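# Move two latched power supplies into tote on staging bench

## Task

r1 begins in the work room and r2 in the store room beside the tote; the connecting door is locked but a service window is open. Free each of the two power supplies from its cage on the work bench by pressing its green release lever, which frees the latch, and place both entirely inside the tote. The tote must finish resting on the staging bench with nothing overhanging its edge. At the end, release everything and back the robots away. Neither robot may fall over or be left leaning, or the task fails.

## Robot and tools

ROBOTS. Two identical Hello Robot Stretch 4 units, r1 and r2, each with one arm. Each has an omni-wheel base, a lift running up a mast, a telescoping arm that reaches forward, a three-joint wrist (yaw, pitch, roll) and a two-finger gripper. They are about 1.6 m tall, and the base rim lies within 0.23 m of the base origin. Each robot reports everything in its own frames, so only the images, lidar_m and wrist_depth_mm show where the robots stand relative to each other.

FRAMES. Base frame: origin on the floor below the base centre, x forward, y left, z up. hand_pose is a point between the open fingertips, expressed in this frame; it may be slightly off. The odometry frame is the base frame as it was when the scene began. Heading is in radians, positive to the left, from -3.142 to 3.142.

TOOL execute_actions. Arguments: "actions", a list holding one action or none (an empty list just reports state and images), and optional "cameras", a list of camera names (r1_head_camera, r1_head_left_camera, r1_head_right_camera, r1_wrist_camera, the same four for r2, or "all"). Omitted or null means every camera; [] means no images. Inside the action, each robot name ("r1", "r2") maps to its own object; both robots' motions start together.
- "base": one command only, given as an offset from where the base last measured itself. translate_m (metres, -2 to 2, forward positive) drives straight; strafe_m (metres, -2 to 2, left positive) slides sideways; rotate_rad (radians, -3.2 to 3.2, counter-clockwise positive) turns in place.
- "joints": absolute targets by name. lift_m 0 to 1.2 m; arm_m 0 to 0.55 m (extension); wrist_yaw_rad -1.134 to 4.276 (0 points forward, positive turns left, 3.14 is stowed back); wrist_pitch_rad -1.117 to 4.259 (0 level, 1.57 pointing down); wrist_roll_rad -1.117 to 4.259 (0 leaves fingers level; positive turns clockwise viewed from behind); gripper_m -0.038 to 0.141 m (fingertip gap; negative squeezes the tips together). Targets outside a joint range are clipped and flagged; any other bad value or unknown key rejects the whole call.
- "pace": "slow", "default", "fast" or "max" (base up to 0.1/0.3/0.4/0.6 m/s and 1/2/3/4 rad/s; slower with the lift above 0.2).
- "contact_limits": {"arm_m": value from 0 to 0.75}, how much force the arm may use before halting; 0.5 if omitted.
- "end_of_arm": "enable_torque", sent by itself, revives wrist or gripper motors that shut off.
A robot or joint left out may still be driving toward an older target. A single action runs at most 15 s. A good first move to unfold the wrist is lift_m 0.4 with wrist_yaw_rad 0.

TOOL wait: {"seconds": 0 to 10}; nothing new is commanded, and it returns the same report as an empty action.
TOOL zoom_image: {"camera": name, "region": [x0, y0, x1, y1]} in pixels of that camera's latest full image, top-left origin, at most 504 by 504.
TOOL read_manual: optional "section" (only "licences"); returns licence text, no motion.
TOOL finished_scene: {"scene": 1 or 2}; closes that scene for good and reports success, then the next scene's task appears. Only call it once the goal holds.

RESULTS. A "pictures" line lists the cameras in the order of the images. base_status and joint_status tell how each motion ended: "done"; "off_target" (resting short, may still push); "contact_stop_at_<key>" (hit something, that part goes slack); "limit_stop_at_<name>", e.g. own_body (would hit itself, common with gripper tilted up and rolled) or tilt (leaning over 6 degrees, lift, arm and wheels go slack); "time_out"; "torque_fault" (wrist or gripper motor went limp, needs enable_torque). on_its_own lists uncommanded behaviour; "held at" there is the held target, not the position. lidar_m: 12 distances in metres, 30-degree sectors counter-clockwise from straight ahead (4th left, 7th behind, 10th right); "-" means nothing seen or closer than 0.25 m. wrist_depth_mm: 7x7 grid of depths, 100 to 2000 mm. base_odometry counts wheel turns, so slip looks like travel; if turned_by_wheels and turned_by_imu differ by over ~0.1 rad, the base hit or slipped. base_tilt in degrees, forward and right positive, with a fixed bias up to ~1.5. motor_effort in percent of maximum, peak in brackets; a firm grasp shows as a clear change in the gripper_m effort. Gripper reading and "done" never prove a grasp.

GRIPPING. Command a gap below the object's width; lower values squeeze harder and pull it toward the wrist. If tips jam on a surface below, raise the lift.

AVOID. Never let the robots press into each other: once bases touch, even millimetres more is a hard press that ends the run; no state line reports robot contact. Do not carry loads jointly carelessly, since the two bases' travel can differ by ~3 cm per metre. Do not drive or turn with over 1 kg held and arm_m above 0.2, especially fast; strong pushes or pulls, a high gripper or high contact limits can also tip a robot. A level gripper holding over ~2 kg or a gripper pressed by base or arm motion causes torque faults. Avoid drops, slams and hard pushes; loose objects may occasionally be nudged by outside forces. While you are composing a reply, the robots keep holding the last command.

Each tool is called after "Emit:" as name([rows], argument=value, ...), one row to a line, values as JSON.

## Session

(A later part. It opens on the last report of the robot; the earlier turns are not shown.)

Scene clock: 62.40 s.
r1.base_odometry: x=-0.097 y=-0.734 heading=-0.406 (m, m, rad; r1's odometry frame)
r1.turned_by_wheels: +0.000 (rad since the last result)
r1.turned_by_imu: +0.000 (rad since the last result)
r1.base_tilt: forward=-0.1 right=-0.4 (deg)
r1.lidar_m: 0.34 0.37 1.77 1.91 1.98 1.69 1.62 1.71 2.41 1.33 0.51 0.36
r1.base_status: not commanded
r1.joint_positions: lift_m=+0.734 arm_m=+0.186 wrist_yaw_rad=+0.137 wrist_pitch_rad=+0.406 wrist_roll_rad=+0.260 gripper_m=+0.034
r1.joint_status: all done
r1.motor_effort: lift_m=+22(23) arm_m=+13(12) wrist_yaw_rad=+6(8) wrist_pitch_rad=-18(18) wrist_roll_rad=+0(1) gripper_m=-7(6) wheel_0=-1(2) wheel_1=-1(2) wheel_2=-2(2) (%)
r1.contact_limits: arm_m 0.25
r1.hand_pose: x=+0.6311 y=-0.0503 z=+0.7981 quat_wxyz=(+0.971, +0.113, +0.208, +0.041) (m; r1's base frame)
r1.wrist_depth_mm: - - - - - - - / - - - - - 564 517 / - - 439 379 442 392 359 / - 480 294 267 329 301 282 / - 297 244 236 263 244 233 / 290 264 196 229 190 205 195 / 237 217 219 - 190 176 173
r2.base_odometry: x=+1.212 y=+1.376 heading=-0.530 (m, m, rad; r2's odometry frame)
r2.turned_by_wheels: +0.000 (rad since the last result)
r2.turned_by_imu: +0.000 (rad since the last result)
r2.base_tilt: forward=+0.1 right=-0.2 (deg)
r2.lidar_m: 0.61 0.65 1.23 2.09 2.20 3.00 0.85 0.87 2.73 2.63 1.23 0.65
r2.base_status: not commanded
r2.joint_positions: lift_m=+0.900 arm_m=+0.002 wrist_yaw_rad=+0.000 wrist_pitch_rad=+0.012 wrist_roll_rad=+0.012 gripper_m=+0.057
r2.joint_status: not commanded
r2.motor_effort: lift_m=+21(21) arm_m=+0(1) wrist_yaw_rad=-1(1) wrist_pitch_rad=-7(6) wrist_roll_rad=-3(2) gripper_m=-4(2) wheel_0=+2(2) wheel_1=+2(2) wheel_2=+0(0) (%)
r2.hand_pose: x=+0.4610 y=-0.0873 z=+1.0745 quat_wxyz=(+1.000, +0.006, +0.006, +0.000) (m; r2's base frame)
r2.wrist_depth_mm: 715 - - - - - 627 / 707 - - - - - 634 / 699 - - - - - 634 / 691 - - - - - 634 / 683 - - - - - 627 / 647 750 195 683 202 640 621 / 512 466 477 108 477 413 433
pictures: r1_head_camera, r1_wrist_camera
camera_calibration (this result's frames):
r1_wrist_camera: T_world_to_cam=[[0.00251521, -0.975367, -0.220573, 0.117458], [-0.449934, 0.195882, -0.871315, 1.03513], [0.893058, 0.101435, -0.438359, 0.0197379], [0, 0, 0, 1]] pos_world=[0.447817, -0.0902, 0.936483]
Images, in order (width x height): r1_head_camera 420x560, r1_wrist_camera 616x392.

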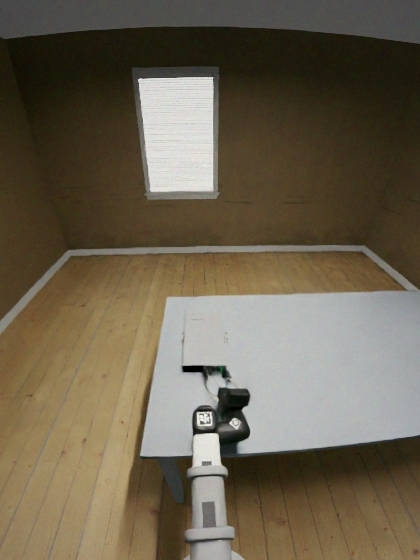

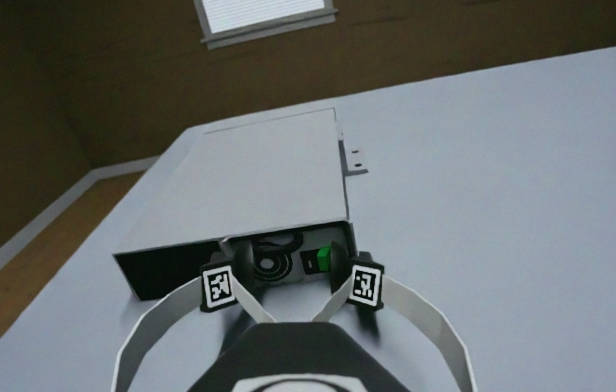

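Emit:
execute_actions([
  {"r1":{"joints":{"arm_m":0.197,"gripper_m":0.005},"contact_limits":{"arm_m":0.4},"pace":"slow"}},
], cameras=["r1_wrist_camera","r1_head_camera"])

Emit:
zoom_image(camera="r1_wrist_camera", region=[170, 190, 420, 330])

Emit:
zoom_image(camera="r1_head_camera", region=[180, 355, 250, 400])

Scene clock: 64.07 s.
r1.base_odometry: x=-0.097 y=-0.734 heading=-0.406 (m, m, rad; r1's odometry frame)
r1.turned_by_wheels: +0.000 (rad since the last result)
r1.turned_by_imu: +0.000 (rad since the last result)
r1.base_tilt: forward=-0.1 right=-0.3 (deg)
r1.lidar_m: 0.36 0.38 1.77 1.91 1.94 1.69 1.63 1.72 2.40 1.35 0.50 0.36
r1.base_status: not commanded
r1.joint_positions: lift_m=+0.734 arm_m=+0.194 wrist_yaw_rad=+0.137 wrist_pitch_rad=+0.411 wrist_roll_rad=+0.260 gripper_m=+0.005
r1.joint_status: all done
r1.on_its_own: wrist_pitch_rad is at rest, and its effort (-33) is outside its rest range (-23 to +23)
r1.motor_effort: lift_m=+22(23) arm_m=+15(17) wrist_yaw_rad=+7(13) wrist_pitch_rad=-33(33) wrist_roll_rad=+1(1) gripper_m=-19(19) wheel_0=+2(2) wheel_1=+2(2) wheel_2=-7(7) (%)
r1.contact_limits: arm_m 0.4
r1.hand_pose: x=+0.6392 y=-0.0504 z=+0.7968 quat_wxyz=(+0.970, +0.113, +0.211, +0.040) (m; r1's base frame)
r1.wrist_depth_mm: - - - - - - - / - - - - 640 539 492 / - - 415 366 430 384 349 / - 469 287 259 322 294 276 / 1921 283 236 232 256 240 229 / 285 245 204 226 190 198 193 / 234 215 215 - 187 172 -
r2.base_odometry: x=+1.212 y=+1.376 heading=-0.530 (m, m, rad; r2's odometry frame)
r2.turned_by_wheels: +0.000 (rad since the last result)
r2.turned_by_imu: +0.000 (rad since the last result)
r2.base_tilt: forward=+0.1 right=-0.2 (deg)
r2.lidar_m: 0.61 0.63 1.24 2.07 2.20 3.03 0.83 0.88 2.73 2.62 1.21 0.65
r2.base_status: not commanded
r2.joint_positions: lift_m=+0.900 arm_m=+0.002 wrist_yaw_rad=+0.000 wrist_pitch_rad=+0.012 wrist_roll_rad=+0.012 gripper_m=+0.057
r2.joint_status: not commanded
r2.motor_effort: lift_m=+21(21) arm_m=+0(1) wrist_yaw_rad=-1(1) wrist_pitch_rad=-7(7) wrist_roll_rad=-1(1) gripper_m=-3(3) wheel_0=+2(2) wheel_1=+2(2) wheel_2=-1(0) (%)
r2.hand_pose: x=+0.4610 y=-0.0873 z=+1.0745 quat_wxyz=(+1.000, +0.006, +0.006, +0.000) (m; r2's base frame)
r2.wrist_depth_mm: 715 - - - - - 627 / 707 - - - - - 634 / 699 - - - - - 627 / 691 - - - - - 627 / 683 - - - - - 627 / 647 750 195 683 202 640 627 / 512 462 477 108 477 415 433
pictures: r1_head_camera, r1_wrist_camera
camera_calibration (this result's frames):
r1_wrist_camera: T_world_to_cam=[[0.00134061, -0.975526, -0.21988, 0.117248], [-0.45445, 0.195269, -0.869106, 1.03871], [0.890771, 0.10109, -0.443066, 0.0171599], [0, 0, 0, 1]] pos_world=[0.4566, -0.0901854, 0.936135]
Images, in order (width x height): r1_head_camera 420x560, r1_wrist_camera 616x392.

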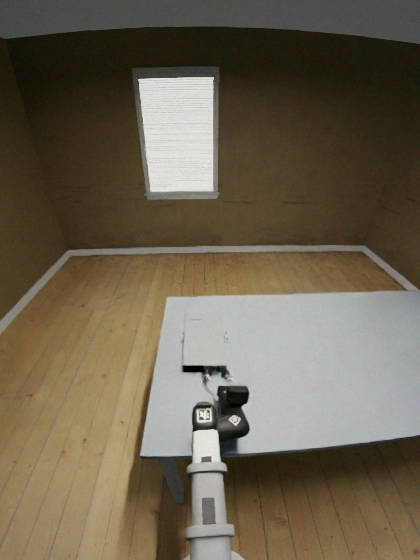

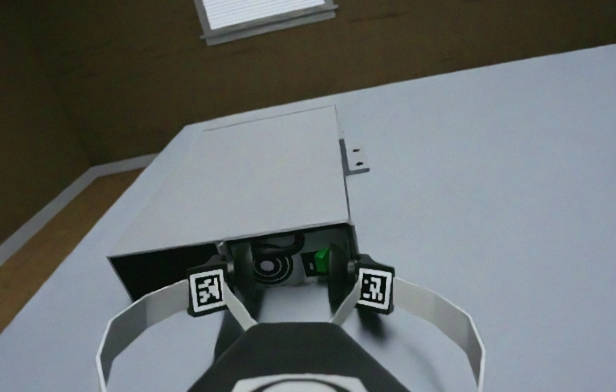

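Region (170, 190, 420, 330) of r1_wrist_camera's 616x392 image, scaled by 2.016; it fills the top 282 rows of this view, and the rest is white.

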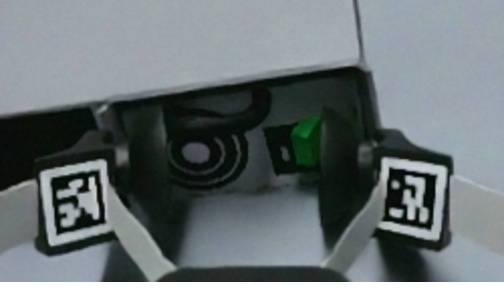

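Region (180, 355, 250, 400) of r1_head_camera's 420x560 image, scaled by 7.200, with more detail than that image has; it fills the top 324 rows of this view, and the rest is white.

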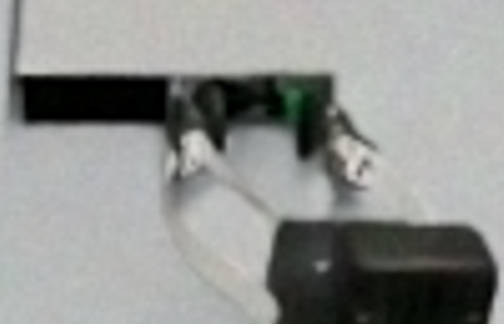

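Good. Squeeze more (draw relieves push), slight lift drop.

Emit:
execute_actions([
  {"r1":{"joints":{"gripper_m":-0.02,"lift_m":0.730,"arm_m":0.200},"pace":"slow"}},
], cameras=["r1_wrist_camera"])

Emit:
zoom_image(camera="r1_wrist_camera", region=[170, 190, 420, 330])

Scene clock: 65.30 s.
r1.base_odometry: x=-0.097 y=-0.734 heading=-0.406 (m, m, rad; r1's odometry frame)
r1.turned_by_wheels: +0.000 (rad since the last result)
r1.turned_by_imu: +0.000 (rad since the last result)
r1.base_tilt: forward=-0.1 right=-0.4 (deg)
r1.lidar_m: 0.34 0.38 1.78 1.91 1.97 1.68 1.63 1.71 2.39 1.33 0.49 0.36
r1.base_status: not commanded
r1.joint_positions: lift_m=+0.730 arm_m=+0.198 wrist_yaw_rad=+0.140 wrist_pitch_rad=+0.409 wrist_roll_rad=+0.260 gripper_m=-0.019
r1.joint_status: all done
r1.on_its_own: wrist_pitch_rad is at rest, and its effort (-25) is outside its rest range (-23 to +23)
r1.motor_effort: lift_m=+18(22) arm_m=+12(17) wrist_yaw_rad=-1(10) wrist_pitch_rad=-25(33) wrist_roll_rad=+0(1) gripper_m=-27(28) wheel_0=+3(3) wheel_1=+2(2) wheel_2=-3(7) (%)
r1.hand_pose: x=+0.6431 y=-0.0497 z=+0.7937 quat_wxyz=(+0.970, +0.112, +0.210, +0.042) (m; r1's base frame)
r1.wrist_depth_mm: - - - - - - - / - - - - 634 535 484 / - - 413 355 421 375 347 / - 455 281 253 317 291 272 / - 265 230 225 250 236 224 / 281 167 198 223 186 192 189 / 229 211 212 - 184 171 -
r2.base_odometry: x=+1.212 y=+1.376 heading=-0.530 (m, m, rad; r2's odometry frame)
r2.turned_by_wheels: +0.000 (rad since the last result)
r2.turned_by_imu: +0.000 (rad since the last result)
r2.base_tilt: forward=+0.2 right=-0.2 (deg)
r2.lidar_m: 0.60 0.67 1.25 2.09 2.20 3.01 0.85 0.89 2.71 2.61 1.23 0.65
r2.base_status: not commanded
r2.joint_positions: lift_m=+0.900 arm_m=+0.002 wrist_yaw_rad=+0.000 wrist_pitch_rad=+0.012 wrist_roll_rad=+0.012 gripper_m=+0.057
r2.joint_status: not commanded
r2.motor_effort: lift_m=+21(21) arm_m=-1(0) wrist_yaw_rad=-1(1) wrist_pitch_rad=-7(7) wrist_roll_rad=-2(1) gripper_m=-4(3) wheel_0=+2(2) wheel_1=+2(2) wheel_2=+0(0) (%)
r2.hand_pose: x=+0.4610 y=-0.0873 z=+1.0745 quat_wxyz=(+1.000, +0.006, +0.006, +0.000) (m; r2's base frame)
r2.wrist_depth_mm: 715 - - - - - 627 / 707 - - - - - 627 / 699 - - - - - 627 / 691 - - - - - 634 / 683 - - - - - 627 / 647 750 195 683 202 640 627 / 512 462 473 108 477 415 436
pictures: r1_wrist_camera
camera_calibration (this result's frames):
r1_wrist_camera: T_world_to_cam=[[0.00426231, -0.975496, -0.219975, 0.115428], [-0.452811, 0.194249, -0.870189, 1.03747], [0.891597, 0.103316, -0.440887, 0.010032], [0, 0, 0, 1]] pos_world=[0.460343, -0.0899654, 0.932614]
Images, in order (width x height): r1_wrist_camera 616x392.

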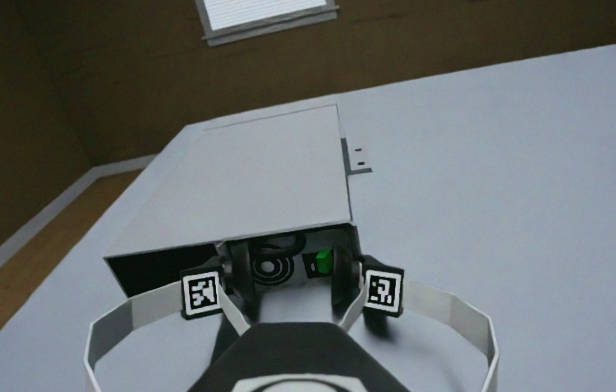

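Region (170, 190, 420, 330) of r1_wrist_camera's 616x392 image, scaled by 2.016; it fills the top 282 rows of this view, and the rest is white.

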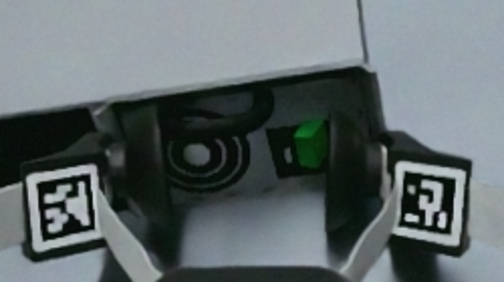

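Emit:
execute_actions([
  {"r1":{"joints":{"gripper_m":-0.038,"arm_m":0.203},"pace":"slow"}},
], cameras=["r1_wrist_camera"])

Emit:
execute_actions([
  {"r1":{"joints":{"arm_m":0.17},"pace":"slow"}},
], cameras=["r1_wrist_camera"])

Scene clock: 66.37 s.
r1.base_odometry: x=-0.097 y=-0.734 heading=-0.406 (m, m, rad; r1's odometry frame)
r1.turned_by_wheels: +0.000 (rad since the last result)
r1.turned_by_imu: +0.000 (rad since the last result)
r1.base_tilt: forward=+0.0 right=-0.4 (deg)
r1.lidar_m: 0.34 0.38 1.79 1.90 1.95 1.66 1.62 1.72 2.43 1.33 0.50 0.36
r1.base_status: not commanded
r1.joint_positions: lift_m=+0.730 arm_m=+0.201 wrist_yaw_rad=+0.141 wrist_pitch_rad=+0.409 wrist_roll_rad=+0.259 gripper_m=-0.037
r1.joint_status: all done
r1.on_its_own: wrist_pitch_rad is at rest, and its effort (-26) is outside its rest range (-23 to +23)
r1.motor_effort: lift_m=+19(20) arm_m=+10(14) wrist_yaw_rad=-5(5) wrist_pitch_rad=-26(28) wrist_roll_rad=+1(2) gripper_m=-30(31) wheel_0=+3(3) wheel_1=+1(2) wheel_2=-1(3) (%)
r1.hand_pose: x=+0.6465 y=-0.0493 z=+0.7935 quat_wxyz=(+0.970, +0.112, +0.210, +0.042) (m; r1's base frame)
r1.wrist_depth_mm: - - - - - - - / - - - - 634 535 484 / - - 407 349 418 373 345 / - 449 278 250 314 289 270 / 1921 260 227 222 246 235 223 / 279 168 193 221 182 187 189 / 226 213 211 - 183 170 -
r2.base_odometry: x=+1.212 y=+1.376 heading=-0.530 (m, m, rad; r2's odometry frame)
r2.turned_by_wheels: +0.000 (rad since the last result)
r2.turned_by_imu: +0.000 (rad since the last result)
r2.base_tilt: forward=+0.2 right=-0.2 (deg)
r2.lidar_m: 0.61 0.66 1.20 2.11 2.24 3.04 0.85 0.86 2.73 2.62 1.21 0.63
r2.base_status: not commanded
r2.joint_positions: lift_m=+0.900 arm_m=+0.002 wrist_yaw_rad=+0.000 wrist_pitch_rad=+0.012 wrist_roll_rad=+0.012 gripper_m=+0.057
r2.joint_status: not commanded
r2.motor_effort: lift_m=+21(21) arm_m=-1(0) wrist_yaw_rad=-1(1) wrist_pitch_rad=-7(6) wrist_roll_rad=-3(2) gripper_m=-3(4) wheel_0=+2(2) wheel_1=+2(2) wheel_2=+0(0) (%)
r2.hand_pose: x=+0.4610 y=-0.0873 z=+1.0745 quat_wxyz=(+1.000, +0.006, +0.006, +0.000) (m; r2's base frame)
r2.wrist_depth_mm: 715 - - - - - 627 / 699 - - - - - 627 / 691 - - - - - 627 / 699 - - - - - 627 / 683 - - - - - 627 / 647 750 195 691 202 634 627 / 508 462 477 108 477 415 436
pictures: r1_wrist_camera
camera_calibration (this result's frames):
r1_wrist_camera: T_world_to_cam=[[0.00569506, -0.975552, -0.219695, 0.114599], [-0.453507, 0.193286, -0.870041, 1.03898], [0.891234, 0.104588, -0.441319, 0.00757], [0, 0, 0, 1]] pos_world=[0.463787, -0.0898157, 0.932476]
Images, in order (width x height): r1_wrist_camera 616x392.

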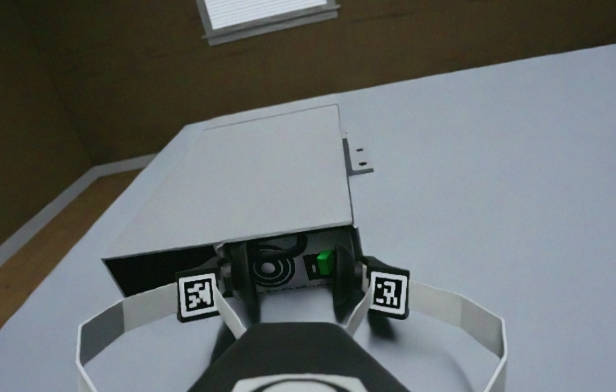

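Scene clock: 67.80 s.
r1.base_odometry: x=-0.097 y=-0.734 heading=-0.406 (m, m, rad; r1's odometry frame)
r1.turned_by_wheels: +0.000 (rad since the last result)
r1.turned_by_imu: +0.000 (rad since the last result)
r1.base_tilt: forward=+0.0 right=-0.4 (deg)
r1.lidar_m: 0.34 0.38 1.78 1.91 1.95 1.69 1.63 1.71 2.40 1.35 0.48 0.37
r1.base_status: not commanded
r1.joint_positions: lift_m=+0.730 arm_m=+0.172 wrist_yaw_rad=+0.140 wrist_pitch_rad=+0.402 wrist_roll_rad=+0.260 gripper_m=-0.037
r1.joint_status: all done
r1.motor_effort: lift_m=+21(21) arm_m=-9(14) wrist_yaw_rad=-2(18) wrist_pitch_rad=-7(26) wrist_roll_rad=+2(1) gripper_m=-20(36) wheel_0=-1(3) wheel_1=-1(1) wheel_2=+1(5) (%)
r1.hand_pose: x=+0.6176 y=-0.0495 z=+0.7952 quat_wxyz=(+0.971, +0.113, +0.207, +0.042) (m; r1's base frame)
r1.wrist_depth_mm: - - - - - - - / - - - - - 564 508 / - - 430 379 436 387 357 / - 477 291 266 327 298 277 / - 307 281 240 259 241 229 / 287 262 183 198 176 202 193 / 234 216 216 - 186 172 -
r2.base_odometry: x=+1.212 y=+1.376 heading=-0.530 (m, m, rad; r2's odometry frame)
r2.turned_by_wheels: +0.000 (rad since the last result)
r2.turned_by_imu: +0.000 (rad since the last result)
r2.base_tilt: forward=+0.1 right=-0.2 (deg)
r2.lidar_m: 0.62 0.66 1.25 2.09 2.19 3.06 0.82 0.89 2.74 2.63 1.22 0.64
r2.base_status: not commanded
r2.joint_positions: lift_m=+0.900 arm_m=+0.002 wrist_yaw_rad=+0.000 wrist_pitch_rad=+0.012 wrist_roll_rad=+0.012 gripper_m=+0.057
r2.joint_status: not commanded
r2.motor_effort: lift_m=+21(21) arm_m=-1(0) wrist_yaw_rad=-1(0) wrist_pitch_rad=-7(6) wrist_roll_rad=-1(2) gripper_m=-2(2) wheel_0=+2(2) wheel_1=+2(2) wheel_2=+0(0) (%)
r2.hand_pose: x=+0.4610 y=-0.0873 z=+1.0745 quat_wxyz=(+1.000, +0.006, +0.006, +0.000) (m; r2's base frame)
r2.wrist_depth_mm: 715 - - - - - 627 / 707 - - - - - 627 / 691 - - - - - 627 / 683 - - - - - 627 / 683 - - - - - 627 / 654 741 195 683 202 640 627 / 512 462 477 108 477 418 433
pictures: r1_wrist_camera
camera_calibration (this result's frames):
r1_wrist_camera: T_world_to_cam=[[0.00598727, -0.975304, -0.220786, 0.115642], [-0.447483, 0.194837, -0.87281, 1.02597], [0.894272, 0.104024, -0.435265, 0.0273227], [0, 0, 0, 1]] pos_world=[0.433979, -0.0899528, 0.932904]
Images, in order (width x height): r1_wrist_camera 616x392.

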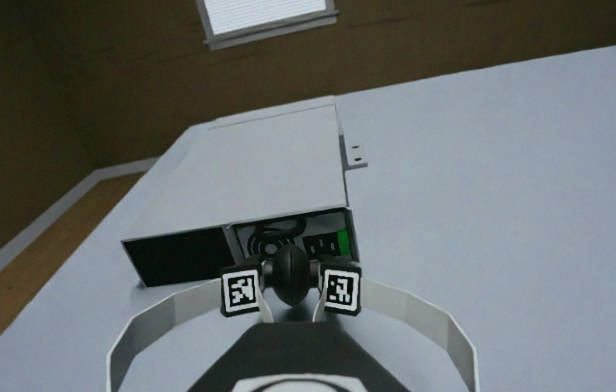

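Emit:
zoom_image(camera="r1_wrist_camera", region=[200, 190, 380, 290])

Region (200, 190, 380, 290) of r1_wrist_camera's 616x392 image, scaled by 2.800.

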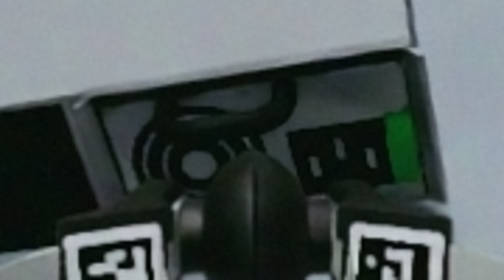

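Emit:
execute_actions([
  {"r1":{"base":{"strafe_m":-0.037},"joints":{"arm_m":0.14,"gripper_m":0.072,"wrist_yaw_rad":0.27,"wrist_roll_rad":0.45,"lift_m":0.739}}},
], cameras=[])

Emit:
execute_actions([
  {"r1":{"joints":{"arm_m":0.168},"contact_limits":{"arm_m":0.15}}},
], cameras=["r1_wrist_camera","r1_head_camera"])

Emit:
zoom_image(camera="r1_wrist_camera", region=[170, 190, 420, 330])

Emit:
zoom_image(camera="r1_head_camera", region=[170, 355, 240, 400])

Scene clock: 71.70 s.
r1.base_odometry: x=-0.112 y=-0.768 heading=-0.406 (m, m, rad; r1's odometry frame)
r1.turned_by_wheels: +0.000 (rad since the last result)
r1.turned_by_imu: +0.001 (rad since the last result)
r1.base_tilt: forward=-0.1 right=-0.4 (deg)
r1.lidar_m: 0.36 0.37 1.81 1.94 2.03 1.67 1.64 1.71 2.38 1.34 0.48 0.36
r1.base_status: done
r1.joint_positions: lift_m=+0.739 arm_m=+0.142 wrist_yaw_rad=+0.270 wrist_pitch_rad=+0.401 wrist_roll_rad=+0.450 gripper_m=+0.072
r1.joint_status: all done
r1.motor_effort: lift_m=+22(23) arm_m=-9(9) wrist_yaw_rad=-2(2) wrist_pitch_rad=-4(8) wrist_roll_rad=+1(2) gripper_m=-2(19) wheel_0=-1(6) wheel_1=+2(9) wheel_2=+0(2) (%)
r1.hand_pose: x=+0.5918 y=-0.0133 z=+0.8043 quat_wxyz=(+0.953, +0.190, +0.222, +0.085) (m; r1's base frame)
r1.wrist_depth_mm: - - - - - 615 496 / - - - - 554 433 370 / - - 609 368 399 334 294 / - - 334 277 314 270 243 / - 442 296 285 243 226 208 / 1921 324 258 239 202 194 181 / 931 262 245 - 190 167 -
r2.base_odometry: x=+1.212 y=+1.376 heading=-0.530 (m, m, rad; r2's odometry frame)
r2.turned_by_wheels: +0.000 (rad since the last result)
r2.turned_by_imu: +0.001 (rad since the last result)
r2.base_tilt: forward=+0.1 right=-0.2 (deg)
r2.lidar_m: 0.62 0.65 1.21 2.10 2.18 3.02 0.85 0.87 2.74 2.58 1.21 0.65
r2.base_status: not commanded
r2.joint_positions: lift_m=+0.900 arm_m=+0.002 wrist_yaw_rad=+0.000 wrist_pitch_rad=+0.012 wrist_roll_rad=+0.012 gripper_m=+0.057
r2.joint_status: not commanded
r2.motor_effort: lift_m=+21(21) arm_m=+0(1) wrist_yaw_rad=-1(1) wrist_pitch_rad=-7(6) wrist_roll_rad=-1(1) gripper_m=-2(3) wheel_0=+2(2) wheel_1=+2(2) wheel_2=+0(0) (%)
r2.hand_pose: x=+0.4610 y=-0.0873 z=+1.0745 quat_wxyz=(+1.000, +0.006, +0.006, +0.000) (m; r2's base frame)
r2.wrist_depth_mm: 715 - - - - - 634 / 707 - - - - - 627 / 691 - - - - - 627 / 683 - - - - - 627 / 676 - - - - - 627 / 647 750 195 683 202 634 621 / 512 462 477 108 477 418 436
pictures: none
No camera images: the call's "cameras" was empty. Leave "cameras" out to get every camera's image.

Scene clock: 72.50 s.
r1.base_odometry: x=-0.112 y=-0.768 heading=-0.406 (m, m, rad; r1's odometry frame)
r1.turned_by_wheels: +0.000 (rad since the last result)
r1.turned_by_imu: +0.000 (rad since the last result)
r1.base_tilt: forward=+0.0 right=-0.4 (deg)
r1.lidar_m: 0.35 0.38 1.80 1.94 2.02 1.68 1.63 1.72 2.43 1.32 0.50 0.37
r1.base_status: not commanded
r1.joint_positions: lift_m=+0.739 arm_m=+0.166 wrist_yaw_rad=+0.270 wrist_pitch_rad=+0.401 wrist_roll_rad=+0.450 gripper_m=+0.072
r1.joint_status: all done
r1.motor_effort: lift_m=+23(23) arm_m=+9(8) wrist_yaw_rad=-1(1) wrist_pitch_rad=-4(4) wrist_roll_rad=+1(1) gripper_m=-2(2) wheel_0=-1(1) wheel_1=+2(2) wheel_2=+0(0) (%)
r1.contact_limits: arm_m 0.15
r1.hand_pose: x=+0.6165 y=-0.0134 z=+0.8044 quat_wxyz=(+0.953, +0.190, +0.222, +0.085) (m; r1's base frame)
r1.wrist_depth_mm: - - - - - - 492 / - - - - 554 439 373 / - - 634 368 397 334 293 / - - 334 273 314 268 244 / - 442 266 258 245 227 208 / 1863 315 258 241 201 193 181 / 931 262 244 - 191 167 -
r2.base_odometry: x=+1.212 y=+1.376 heading=-0.530 (m, m, rad; r2's odometry frame)
r2.turned_by_wheels: +0.000 (rad since the last result)
r2.turned_by_imu: +0.000 (rad since the last result)
r2.base_tilt: forward=+0.1 right=-0.2 (deg)
r2.lidar_m: 0.62 0.67 1.24 2.10 2.17 3.03 0.85 0.90 2.69 2.62 1.24 0.64
r2.base_status: not commanded
r2.joint_positions: lift_m=+0.900 arm_m=+0.002 wrist_yaw_rad=+0.000 wrist_pitch_rad=+0.012 wrist_roll_rad=+0.012 gripper_m=+0.057
r2.joint_status: not commanded
r2.motor_effort: lift_m=+21(21) arm_m=-1(0) wrist_yaw_rad=-1(1) wrist_pitch_rad=-6(6) wrist_roll_rad=-2(3) gripper_m=-3(3) wheel_0=+2(2) wheel_1=+2(2) wheel_2=+0(0) (%)
r2.hand_pose: x=+0.4610 y=-0.0873 z=+1.0745 quat_wxyz=(+1.000, +0.006, +0.006, +0.000) (m; r2's base frame)
r2.wrist_depth_mm: 715 - - - - - 627 / 707 - - - - - 627 / 699 - - - - - 627 / 691 - - - - - 634 / 676 - - - - - 627 / 647 750 195 683 202 634 627 / 512 462 477 108 477 415 436
pictures: r1_head_camera, r1_wrist_camera
camera_calibration (this result's frames):
r1_wrist_camera: T_world_to_cam=[[0.0480044, -0.921754, -0.384793, 0.259578], [-0.490635, 0.3138, -0.8129, 1.00647], [0.870042, 0.227816, -0.437181, 0.0467044], [0, 0, 0, 1]] pos_world=[0.440712, -0.087202, 0.938459]
Images, in order (width x height): r1_head_camera 420x560, r1_wrist_camera 616x392.

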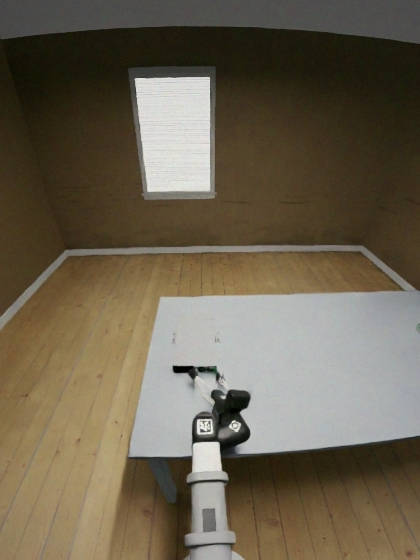

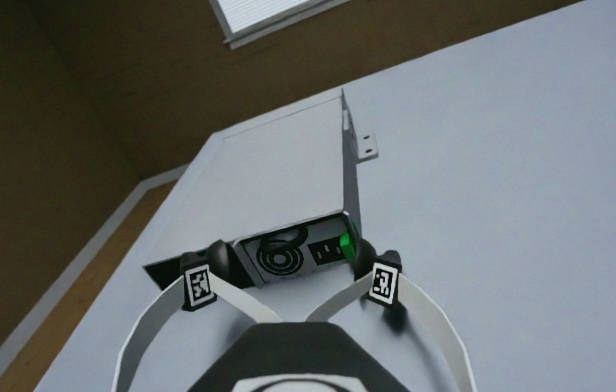

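Region (170, 190, 420, 330) of r1_wrist_camera's 616x392 image, scaled by 2.016; it fills the top 282 rows of this view, and the rest is white.

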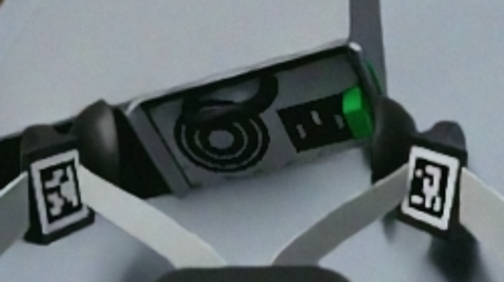

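Region (170, 355, 240, 400) of r1_head_camera's 420x560 image, scaled by 7.200, with more detail than that image has; it fills the top 324 rows of this view, and the rest is white.

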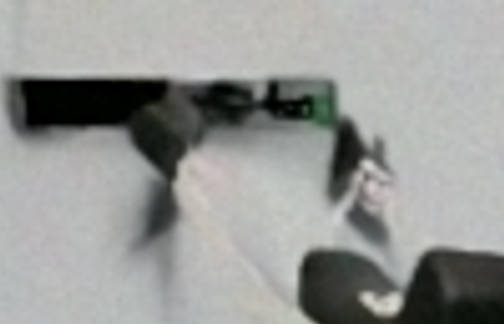

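Emit:
execute_actions([
  {"r1":{"base":{"strafe_m":-0.004},"joints":{"arm_m":0.172,"gripper_m":0.066},"contact_limits":{"arm_m":0.15}}},
], cameras=[])

Emit:
execute_actions([
  {"r1":{"joints":{"gripper_m":0.045}}},
], cameras=["r1_wrist_camera","r1_head_camera"])

Emit:
zoom_image(camera="r1_wrist_camera", region=[170, 190, 420, 330])

Emit:
zoom_image(camera="r1_head_camera", region=[170, 355, 240, 400])

Scene clock: 73.40 s.
r1.base_odometry: x=-0.113 y=-0.772 heading=-0.406 (m, m, rad; r1's odometry frame)
r1.turned_by_wheels: +0.000 (rad since the last result)
r1.turned_by_imu: +0.000 (rad since the last result)
r1.base_tilt: forward=+0.0 right=-0.4 (deg)
r1.lidar_m: 0.32 0.37 1.82 1.96 2.01 1.70 1.61 1.70 2.41 1.32 0.48 0.38
r1.base_status: done
r1.joint_positions: lift_m=+0.739 arm_m=+0.170 wrist_yaw_rad=+0.270 wrist_pitch_rad=+0.401 wrist_roll_rad=+0.450 gripper_m=+0.066
r1.joint_status: all done
r1.motor_effort: lift_m=+23(23) arm_m=+9(12) wrist_yaw_rad=-2(3) wrist_pitch_rad=-4(5) wrist_roll_rad=+0(2) gripper_m=-1(1) wheel_0=+0(6) wheel_1=-1(4) wheel_2=+0(0) (%)
r1.contact_limits: arm_m 0.15
r1.hand_pose: x=+0.6205 y=-0.0134 z=+0.8043 quat_wxyz=(+0.953, +0.190, +0.222, +0.085) (m; r1's base frame)
r1.wrist_depth_mm: - - - - - - 492 / - - - - 554 433 370 / - - 615 373 399 332 293 / - - 332 277 314 270 244 / - 430 264 254 243 226 208 / 1921 314 247 240 201 194 181 / 309 259 244 - 188 167 -
r2.base_odometry: x=+1.212 y=+1.376 heading=-0.530 (m, m, rad; r2's odometry frame)
r2.turned_by_wheels: +0.000 (rad since the last result)
r2.turned_by_imu: +0.000 (rad since the last result)
r2.base_tilt: forward=+0.1 right=-0.2 (deg)
r2.lidar_m: 0.61 0.64 1.25 2.09 2.19 3.02 0.83 0.89 2.70 2.61 1.22 0.65
r2.base_status: not commanded
r2.joint_positions: lift_m=+0.900 arm_m=+0.002 wrist_yaw_rad=+0.000 wrist_pitch_rad=+0.012 wrist_roll_rad=+0.012 gripper_m=+0.057
r2.joint_status: not commanded
r2.motor_effort: lift_m=+21(21) arm_m=-1(1) wrist_yaw_rad=-1(1) wrist_pitch_rad=-6(6) wrist_roll_rad=-3(3) gripper_m=-3(3) wheel_0=+2(2) wheel_1=+2(2) wheel_2=+0(0) (%)
r2.hand_pose: x=+0.4610 y=-0.0873 z=+1.0745 quat_wxyz=(+1.000, +0.006, +0.006, +0.000) (m; r2's base frame)
r2.wrist_depth_mm: 715 - - - - - 627 / 707 - - - - - 627 / 699 - - - - - 627 / 683 - - - - - 634 / 683 - - - - - 627 / 647 750 195 683 202 640 627 / 508 462 477 108 477 415 433
pictures: none
No camera images: the call's "cameras" was empty. Leave "cameras" out to get every camera's image.

Scene clock: 74.33 s.
r1.base_odometry: x=-0.113 y=-0.772 heading=-0.406 (m, m, rad; r1's odometry frame)
r1.turned_by_wheels: +0.000 (rad since the last result)
r1.turned_by_imu: +0.000 (rad since the last result)
r1.base_tilt: forward=-0.1 right=-0.3 (deg)
r1.lidar_m: 0.34 0.37 1.81 1.95 2.04 1.67 1.61 1.69 2.42 1.32 0.49 0.37
r1.base_status: not commanded
r1.joint_positions: lift_m=+0.739 arm_m=+0.170 wrist_yaw_rad=+0.268 wrist_pitch_rad=+0.403 wrist_roll_rad=+0.450 gripper_m=+0.045
r1.joint_status: all done
r1.motor_effort: lift_m=+23(23) arm_m=+9(9) wrist_yaw_rad=+5(4) wrist_pitch_rad=-8(9) wrist_roll_rad=-1(2) gripper_m=-4(4) wheel_0=+0(0) wheel_1=-1(1) wheel_2=+0(0) (%)
r1.hand_pose: x=+0.6203 y=-0.0141 z=+0.8039 quat_wxyz=(+0.953, +0.190, +0.223, +0.083) (m; r1's base frame)
r1.wrist_depth_mm: - - - - - - 484 / - - - - 549 430 368 / - - 603 373 397 329 291 / - - 329 276 310 267 242 / - 430 263 253 250 225 206 / 1863 312 196 237 194 193 180 / 304 255 241 - 188 166 -
r2.base_odometry: x=+1.212 y=+1.376 heading=-0.530 (m, m, rad; r2's odometry frame)
r2.turned_by_wheels: +0.000 (rad since the last result)
r2.turned_by_imu: +0.000 (rad since the last result)
r2.base_tilt: forward=+0.1 right=-0.2 (deg)
r2.lidar_m: 0.61 0.65 1.22 2.07 2.18 3.04 0.84 0.90 2.74 2.62 1.22 0.66
r2.base_status: not commanded
r2.joint_positions: lift_m=+0.900 arm_m=+0.002 wrist_yaw_rad=+0.000 wrist_pitch_rad=+0.012 wrist_roll_rad=+0.012 gripper_m=+0.057
r2.joint_status: not commanded
r2.motor_effort: lift_m=+21(21) arm_m=+0(1) wrist_yaw_rad=-1(1) wrist_pitch_rad=-6(6) wrist_roll_rad=-1(2) gripper_m=-2(2) wheel_0=+2(2) wheel_1=+2(2) wheel_2=+0(0) (%)
r2.hand_pose: x=+0.4610 y=-0.0873 z=+1.0745 quat_wxyz=(+1.000, +0.006, +0.006, +0.000) (m; r2's base frame)
r2.wrist_depth_mm: 715 - - - - - 627 / 707 - - - - - 634 / 699 - - - - - 627 / 691 - - - - - 634 / 683 - - - - - 634 / 654 750 195 683 202 634 627 / 508 466 477 108 477 415 433
pictures: r1_head_camera, r1_wrist_camera
camera_calibration (this result's frames):
r1_wrist_camera: T_world_to_cam=[[0.0453529, -0.922012, -0.384497, 0.26002], [-0.491357, 0.314527, -0.812183, 1.00805], [0.869776, 0.22576, -0.438772, 0.0447281], [0, 0, 0, 1]] pos_world=[0.444618, -0.0874157, 0.938325]
Images, in order (width x height): r1_head_camera 420x560, r1_wrist_camera 616x392.

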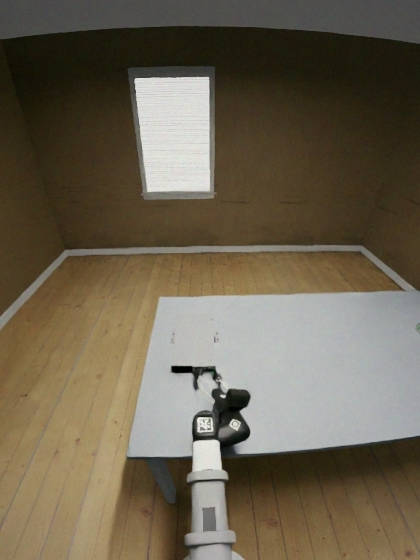

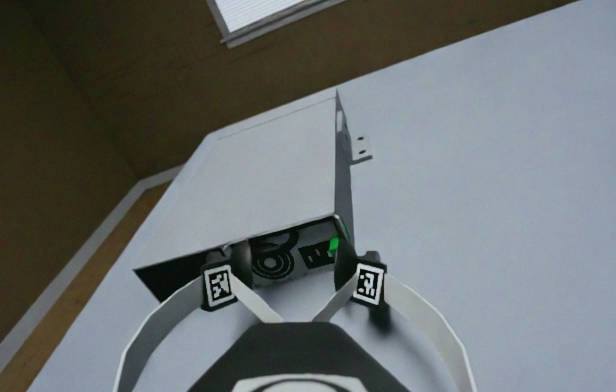

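Region (170, 190, 420, 330) of r1_wrist_camera's 616x392 image, scaled by 2.016; it fills the top 282 rows of this view, and the rest is white.

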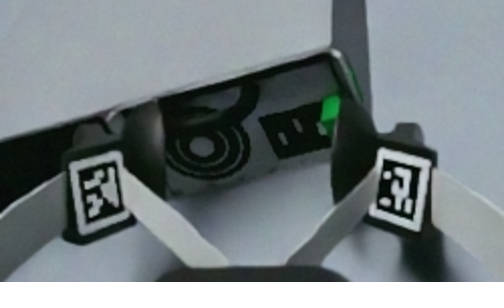

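Region (170, 355, 240, 400) of r1_head_camera's 420x560 image, scaled by 7.200, with more detail than that image has; it fills the top 324 rows of this view, and the rest is white.

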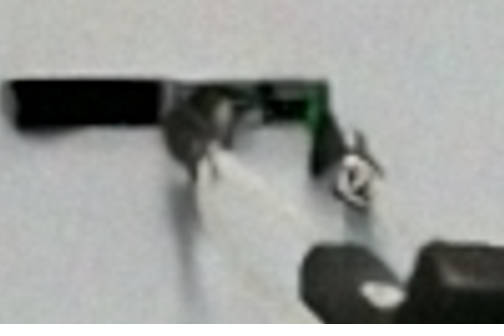

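Emit:
execute_actions([
  {"r1":{"base":{"strafe_m":0.004},"joints":{"lift_m":0.743,"gripper_m":0.04},"pace":"slow"}},
], cameras=[])

Emit:
execute_actions([
  {"r1":{"joints":{"arm_m":0.183,"gripper_m":0.034},"contact_limits":{"arm_m":0.25},"pace":"slow"}},
], cameras=["r1_wrist_camera","r1_head_camera"])

Emit:
zoom_image(camera="r1_wrist_camera", region=[170, 190, 420, 330])

Emit:
zoom_image(camera="r1_head_camera", region=[170, 355, 240, 400])

Scene clock: 75.23 s.
r1.base_odometry: x=-0.111 y=-0.768 heading=-0.407 (m, m, rad; r1's odometry frame)
r1.turned_by_wheels: +0.000 (rad since the last result)
r1.turned_by_imu: +0.000 (rad since the last result)
r1.base_tilt: forward=+0.0 right=-0.3 (deg)
r1.lidar_m: 0.34 0.37 1.82 1.94 2.01 1.68 1.64 1.72 2.41 1.33 0.50 0.36
r1.base_status: done
r1.joint_positions: lift_m=+0.743 arm_m=+0.170 wrist_yaw_rad=+0.267 wrist_pitch_rad=+0.405 wrist_roll_rad=+0.450 gripper_m=+0.040
r1.joint_status: all done
r1.motor_effort: lift_m=+24(24) arm_m=+9(9) wrist_yaw_rad=+7(9) wrist_pitch_rad=-16(14) wrist_roll_rad=+0(0) gripper_m=-6(5) wheel_0=-4(6) wheel_1=+1(5) wheel_2=+0(0) (%)
r1.hand_pose: x=+0.6201 y=-0.0144 z=+0.8073 quat_wxyz=(+0.952, +0.190, +0.223, +0.083) (m; r1's base frame)
r1.wrist_depth_mm: - - - - - - 488 / - - - - 554 436 370 / - - 603 373 402 334 294 / - - 338 282 315 272 245 / - 430 270 253 254 228 210 / 1863 319 196 230 191 196 183 / 314 259 247 - 191 169 -
r2.base_odometry: x=+1.212 y=+1.376 heading=-0.530 (m, m, rad; r2's odometry frame)
r2.turned_by_wheels: +0.000 (rad since the last result)
r2.turned_by_imu: +0.000 (rad since the last result)
r2.base_tilt: forward=+0.1 right=-0.2 (deg)
r2.lidar_m: 0.62 0.67 1.25 2.10 2.16 3.03 0.85 0.88 2.72 2.61 1.20 0.63
r2.base_status: not commanded
r2.joint_positions: lift_m=+0.900 arm_m=+0.002 wrist_yaw_rad=+0.000 wrist_pitch_rad=+0.012 wrist_roll_rad=+0.012 gripper_m=+0.057
r2.joint_status: not commanded
r2.motor_effort: lift_m=+21(21) arm_m=-1(1) wrist_yaw_rad=+0(1) wrist_pitch_rad=-7(6) wrist_roll_rad=-3(4) gripper_m=-3(3) wheel_0=+2(2) wheel_1=+2(2) wheel_2=+0(0) (%)
r2.hand_pose: x=+0.4610 y=-0.0873 z=+1.0745 quat_wxyz=(+1.000, +0.006, +0.006, +0.000) (m; r2's base frame)
r2.wrist_depth_mm: 715 - - - - - 627 / 707 - - - - - 634 / 699 - - - - - 627 / 683 - - - - - 627 / 683 - - - - - 634 / 647 741 195 683 203 640 627 / 508 466 477 108 477 415 433
pictures: none
No camera images: the call's "cameras" was empty. Leave "cameras" out to get every camera's image.

Scene clock: 76.17 s.
r1.base_odometry: x=-0.112 y=-0.768 heading=-0.407 (m, m, rad; r1's odometry frame)
r1.turned_by_wheels: +0.000 (rad since the last result)
r1.turned_by_imu: +0.000 (rad since the last result)
r1.base_tilt: forward=+0.0 right=-0.3 (deg)
r1.lidar_m: 0.34 0.37 1.81 1.95 1.97 1.67 1.63 1.70 2.41 1.33 0.50 0.37
r1.base_status: not commanded
r1.joint_positions: lift_m=+0.743 arm_m=+0.181 wrist_yaw_rad=+0.267 wrist_pitch_rad=+0.406 wrist_roll_rad=+0.450 gripper_m=+0.034
r1.joint_status: all done
r1.motor_effort: lift_m=+23(24) arm_m=+12(14) wrist_yaw_rad=+8(9) wrist_pitch_rad=-18(20) wrist_roll_rad=-2(1) gripper_m=-4(5) wheel_0=-3(4) wheel_1=+1(1) wheel_2=-3(3) (%)
r1.contact_limits: arm_m 0.25
r1.hand_pose: x=+0.6304 y=-0.0145 z=+0.8070 quat_wxyz=(+0.952, +0.190, +0.224, +0.082) (m; r1's base frame)
r1.wrist_depth_mm: - - - - - - 488 / - - - - 549 436 373 / - - 627 366 402 334 294 / - - 332 279 314 271 245 / - 430 260 239 253 228 209 / 1921 315 195 237 195 195 182 / 314 257 246 - 189 168 -
r2.base_odometry: x=+1.212 y=+1.376 heading=-0.530 (m, m, rad; r2's odometry frame)
r2.turned_by_wheels: +0.000 (rad since the last result)
r2.turned_by_imu: +0.000 (rad since the last result)
r2.base_tilt: forward=+0.0 right=-0.2 (deg)
r2.lidar_m: 0.60 0.63 1.22 2.11 2.20 3.05 0.85 0.90 2.72 2.61 1.20 0.64
r2.base_status: not commanded
r2.joint_positions: lift_m=+0.900 arm_m=+0.002 wrist_yaw_rad=+0.000 wrist_pitch_rad=+0.012 wrist_roll_rad=+0.012 gripper_m=+0.057
r2.joint_status: not commanded
r2.motor_effort: lift_m=+21(21) arm_m=+0(1) wrist_yaw_rad=-1(1) wrist_pitch_rad=-6(7) wrist_roll_rad=+0(0) gripper_m=-2(2) wheel_0=+2(2) wheel_1=+2(2) wheel_2=+0(0) (%)
r2.hand_pose: x=+0.4610 y=-0.0873 z=+1.0745 quat_wxyz=(+1.000, +0.006, +0.006, +0.000) (m; r2's base frame)
r2.wrist_depth_mm: 715 - - - - - 627 / 699 - - - - - 627 / 691 - - - - - 621 / 691 - - - - - 634 / 683 - - - - - 634 / 647 741 195 691 202 634 627 / 512 462 477 108 477 418 436
pictures: r1_head_camera, r1_wrist_camera
camera_calibration (this result's frames):
r1_wrist_camera: T_world_to_cam=[[0.0429433, -0.922337, -0.383993, 0.261462], [-0.493665, 0.31456, -0.810769, 1.01591], [0.868591, 0.224381, -0.441817, 0.0406283], [0, 0, 0, 1]] pos_world=[0.455003, -0.0875259, 0.94202]
Images, in order (width x height): r1_head_camera 420x560, r1_wrist_camera 616x392.

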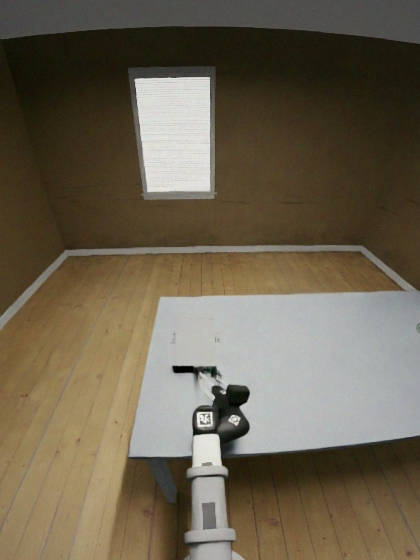

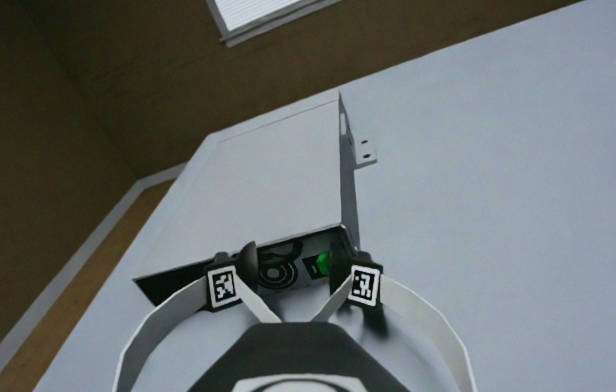

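Region (170, 190, 420, 330) of r1_wrist_camera's 616x392 image, scaled by 2.016; it fills the top 282 rows of this view, and the rest is white.

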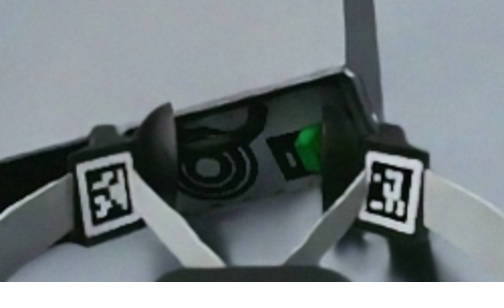

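Region (170, 355, 240, 400) of r1_head_camera's 420x560 image, scaled by 7.200, with more detail than that image has; it fills the top 324 rows of this view, and the rest is white.

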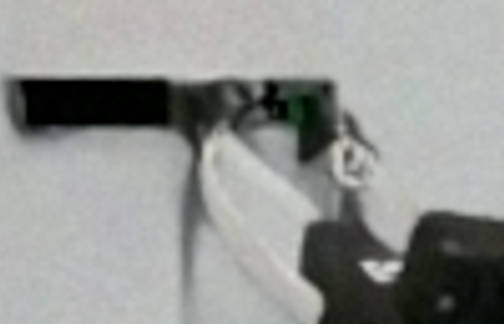

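Emit:
execute_actions([
  {"r1":{"base":{"strafe_m":0.002},"joints":{"arm_m":0.192,"gripper_m":0.0,"lift_m":0.740},"pace":"slow"}},
], cameras=["r1_wrist_camera"])

Emit:
execute_actions([
  {"r1":{"joints":{"arm_m":0.199,"gripper_m":-0.038,"lift_m":0.737},"pace":"slow"}},
], cameras=["r1_wrist_camera"])

Emit:
zoom_image(camera="r1_wrist_camera", region=[170, 190, 420, 330])

Scene clock: 77.93 s.
r1.base_odometry: x=-0.111 y=-0.767 heading=-0.407 (m, m, rad; r1's odometry frame)
r1.turned_by_wheels: +0.000 (rad since the last result)
r1.turned_by_imu: +0.000 (rad since the last result)
r1.base_tilt: forward=-0.1 right=-0.3 (deg)
r1.lidar_m: 0.35 0.36 1.82 1.94 2.00 1.68 1.61 1.70 2.40 1.34 0.50 0.36
r1.base_status: done
r1.joint_positions: lift_m=+0.740 arm_m=+0.189 wrist_yaw_rad=+0.267 wrist_pitch_rad=+0.409 wrist_roll_rad=+0.450 gripper_m=+0.001
r1.joint_status: all done
r1.on_its_own: wrist_pitch_rad is at rest, and its effort (-27) is outside its rest range (-23 to +23)
r1.motor_effort: lift_m=+17(22) arm_m=+15(18) wrist_yaw_rad=+6(15) wrist_pitch_rad=-27(28) wrist_roll_rad=+0(0) gripper_m=-21(21) wheel_0=+0(5) wheel_1=+3(3) wheel_2=-8(9) (%)
r1.hand_pose: x=+0.6387 y=-0.0144 z=+0.8038 quat_wxyz=(+0.952, +0.190, +0.225, +0.082) (m; r1's base frame)
r1.wrist_depth_mm: - - - - - - 477 / - - - - 530 421 362 / - - 591 353 389 327 286 / - - 325 267 306 264 240 / - 418 248 231 249 223 205 / 1921 274 187 236 188 186 179 / 303 253 240 - 188 166 -
r2.base_odometry: x=+1.212 y=+1.376 heading=-0.530 (m, m, rad; r2's odometry frame)
r2.turned_by_wheels: +0.000 (rad since the last result)
r2.turned_by_imu: +0.000 (rad since the last result)
r2.base_tilt: forward=+0.1 right=-0.3 (deg)
r2.lidar_m: 0.60 0.64 1.21 2.09 2.18 3.08 0.84 0.86 2.70 2.61 1.23 0.65
r2.base_status: not commanded
r2.joint_positions: lift_m=+0.900 arm_m=+0.002 wrist_yaw_rad=+0.000 wrist_pitch_rad=+0.012 wrist_roll_rad=+0.012 gripper_m=+0.057
r2.joint_status: not commanded
r2.motor_effort: lift_m=+21(21) arm_m=-1(0) wrist_yaw_rad=-1(1) wrist_pitch_rad=-7(7) wrist_roll_rad=-2(1) gripper_m=-2(2) wheel_0=+2(2) wheel_1=+2(2) wheel_2=+0(0) (%)
r2.hand_pose: x=+0.4610 y=-0.0873 z=+1.0745 quat_wxyz=(+1.000, +0.006, +0.006, +0.000) (m; r2's base frame)
r2.wrist_depth_mm: 715 - - - - - 634 / 707 - - - - - 627 / 699 - - - - - 634 / 683 - - - - - 634 / 676 - - - - - 634 / 647 750 195 683 202 634 627 / 508 466 473 108 477 413 436
pictures: r1_wrist_camera
camera_calibration (this result's frames):
r1_wrist_camera: T_world_to_cam=[[0.0424727, -0.922586, -0.383446, 0.25981], [-0.495958, 0.313698, -0.809703, 1.018], [0.867307, 0.224564, -0.44424, 0.0347522], [0, 0, 0, 1]] pos_world=[0.46371, -0.0874516, 0.939341]
Images, in order (width x height): r1_wrist_camera 616x392.

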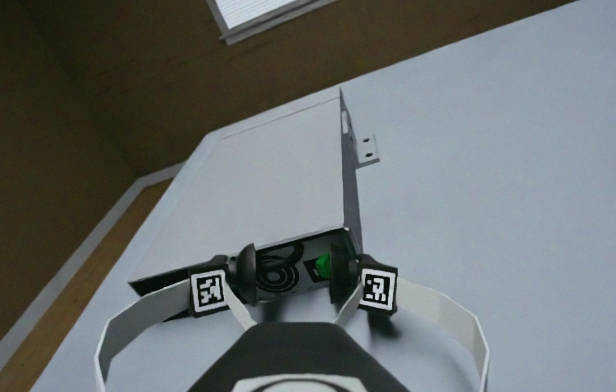

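Scene clock: 79.37 s.
r1.base_odometry: x=-0.111 y=-0.767 heading=-0.407 (m, m, rad; r1's odometry frame)
r1.turned_by_wheels: +0.000 (rad since the last result)
r1.turned_by_imu: +0.006 (rad since the last result)
r1.base_tilt: forward=-0.1 right=-0.3 (deg)
r1.lidar_m: 0.34 0.37 1.81 1.94 2.04 1.69 1.63 1.71 2.40 1.29 0.50 0.37
r1.base_status: not commanded
r1.joint_positions: lift_m=+0.737 arm_m=+0.197 wrist_yaw_rad=+0.266 wrist_pitch_rad=+0.407 wrist_roll_rad=+0.450 gripper_m=-0.037
r1.joint_status: all done
r1.motor_effort: lift_m=+18(19) arm_m=+11(20) wrist_yaw_rad=+9(24) wrist_pitch_rad=-23(29) wrist_roll_rad=-1(1) gripper_m=-31(30) wheel_0=+0(2) wheel_1=+3(5) wheel_2=-6(12) (%)
r1.hand_pose: x=+0.6464 y=-0.0146 z=+0.8011 quat_wxyz=(+0.952, +0.190, +0.224, +0.082) (m; r1's base frame)
r1.wrist_depth_mm: - - - - - - 473 / - - - - 530 418 359 / - - 580 347 373 322 283 / - - 319 262 297 262 236 / - 413 243 225 240 220 202 / 1808 167 183 236 181 178 178 / 301 254 237 - 185 166 -
r2.base_odometry: x=+1.212 y=+1.376 heading=-0.530 (m, m, rad; r2's odometry frame)
r2.turned_by_wheels: +0.000 (rad since the last result)
r2.turned_by_imu: +0.000 (rad since the last result)
r2.base_tilt: forward=+0.1 right=-0.2 (deg)
r2.lidar_m: 0.61 0.64 1.23 2.08 2.20 3.00 0.83 0.90 2.74 2.62 1.22 0.63
r2.base_status: not commanded
r2.joint_positions: lift_m=+0.900 arm_m=+0.002 wrist_yaw_rad=+0.000 wrist_pitch_rad=+0.012 wrist_roll_rad=+0.012 gripper_m=+0.057
r2.joint_status: not commanded
r2.motor_effort: lift_m=+21(21) arm_m=+0(1) wrist_yaw_rad=-1(1) wrist_pitch_rad=-7(7) wrist_roll_rad=-3(1) gripper_m=-3(2) wheel_0=+2(2) wheel_1=+2(2) wheel_2=+0(0) (%)
r2.hand_pose: x=+0.4610 y=-0.0873 z=+1.0745 quat_wxyz=(+1.000, +0.006, +0.006, +0.000) (m; r2's base frame)
r2.wrist_depth_mm: 715 - - - - - 627 / 707 - - - - - 627 / 699 - - - - - 627 / 691 - - - - - 634 / 691 - - - - - 634 / 647 750 195 691 202 640 627 / 508 462 477 108 477 413 433
pictures: r1_wrist_camera
camera_calibration (this result's frames):
r1_wrist_camera: T_world_to_cam=[[0.0423008, -0.922451, -0.383791, 0.258678], [-0.494355, 0.314492, -0.810375, 1.01925], [0.86823, 0.224009, -0.442715, 0.025095], [0, 0, 0, 1]] pos_world=[0.471143, -0.0875508, 0.936367]
Images, in order (width x height): r1_wrist_camera 616x392.

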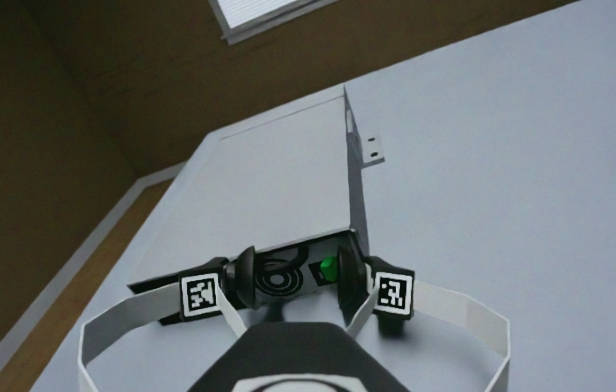

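Region (170, 190, 420, 330) of r1_wrist_camera's 616x392 image, scaled by 2.016; it fills the top 282 rows of this view, and the rest is white.

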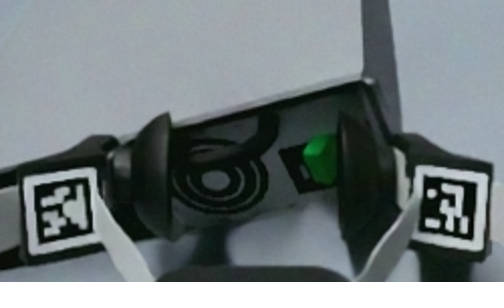

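Emit:
execute_actions([
  {"r1":{"base":{"strafe_m":-0.004},"joints":{"arm_m":0.191,"lift_m":0.735},"pace":"slow"}},
], cameras=["r1_wrist_camera"])

Emit:
zoom_image(camera="r1_wrist_camera", region=[170, 190, 420, 330])

Scene clock: 80.37 s.
r1.base_odometry: x=-0.113 y=-0.770 heading=-0.407 (m, m, rad; r1's odometry frame)
r1.turned_by_wheels: +0.000 (rad since the last result)
r1.turned_by_imu: +0.000 (rad since the last result)
r1.base_tilt: forward=+0.0 right=-0.3 (deg)
r1.lidar_m: 0.35 0.36 1.81 1.95 2.02 1.68 1.62 1.72 2.42 1.28 0.50 0.37
r1.base_status: done
r1.joint_positions: lift_m=+0.735 arm_m=+0.193 wrist_yaw_rad=+0.272 wrist_pitch_rad=+0.402 wrist_roll_rad=+0.450 gripper_m=-0.037
r1.joint_status: all done
r1.motor_effort: lift_m=+18(18) arm_m=-11(6) wrist_yaw_rad=-6(8) wrist_pitch_rad=-6(22) wrist_roll_rad=-1(1) gripper_m=-33(34) wheel_0=+2(3) wheel_1=-1(1) wheel_2=+1(4) (%)
r1.hand_pose: x=+0.6431 y=-0.0129 z=+0.8006 quat_wxyz=(+0.952, +0.190, +0.222, +0.085) (m; r1's base frame)
r1.wrist_depth_mm: - - - - - - 477 / - - - - 539 424 364 / - - 647 351 379 325 285 / - - 324 263 300 263 238 / - 430 247 227 242 221 202 / 1921 257 181 239 181 179 178 / 1499 254 237 - 185 167 -
r2.base_odometry: x=+1.212 y=+1.376 heading=-0.530 (m, m, rad; r2's odometry frame)
r2.turned_by_wheels: +0.000 (rad since the last result)
r2.turned_by_imu: +0.000 (rad since the last result)
r2.base_tilt: forward=+0.1 right=-0.2 (deg)
r2.lidar_m: 0.60 0.68 1.25 2.09 2.20 3.07 0.83 0.87 2.72 2.60 1.21 0.65
r2.base_status: not commanded
r2.joint_positions: lift_m=+0.900 arm_m=+0.002 wrist_yaw_rad=+0.000 wrist_pitch_rad=+0.012 wrist_roll_rad=+0.012 gripper_m=+0.057
r2.joint_status: not commanded
r2.motor_effort: lift_m=+21(21) arm_m=+0(0) wrist_yaw_rad=-1(1) wrist_pitch_rad=-7(6) wrist_roll_rad=-3(1) gripper_m=-3(3) wheel_0=+2(2) wheel_1=+2(2) wheel_2=+0(0) (%)
r2.hand_pose: x=+0.4610 y=-0.0873 z=+1.0745 quat_wxyz=(+1.000, +0.006, +0.006, +0.000) (m; r2's base frame)
r2.wrist_depth_mm: 715 - - - - - 627 / 707 - - - - - 627 / 699 - - - - - 627 / 691 - - - - - 627 / 683 - - - - - 634 / 647 741 195 683 202 634 627 / 508 462 477 108 477 413 436
pictures: r1_wrist_camera
camera_calibration (this result's frames):
r1_wrist_camera: T_world_to_cam=[[0.0493674, -0.921617, -0.384949, 0.256557], [-0.491526, 0.313098, -0.812633, 1.0167], [0.869462, 0.22933, -0.437542, 0.0224588], [0, 0, 0, 1]] pos_world=[0.467541, -0.0870298, 0.934789]
Images, in order (width x height): r1_wrist_camera 616x392.

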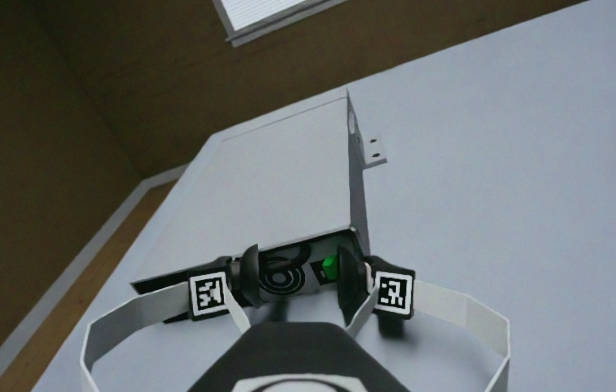

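Region (170, 190, 420, 330) of r1_wrist_camera's 616x392 image, scaled by 2.016; it fills the top 282 rows of this view, and the rest is white.

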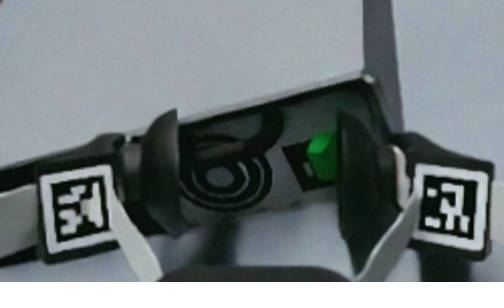

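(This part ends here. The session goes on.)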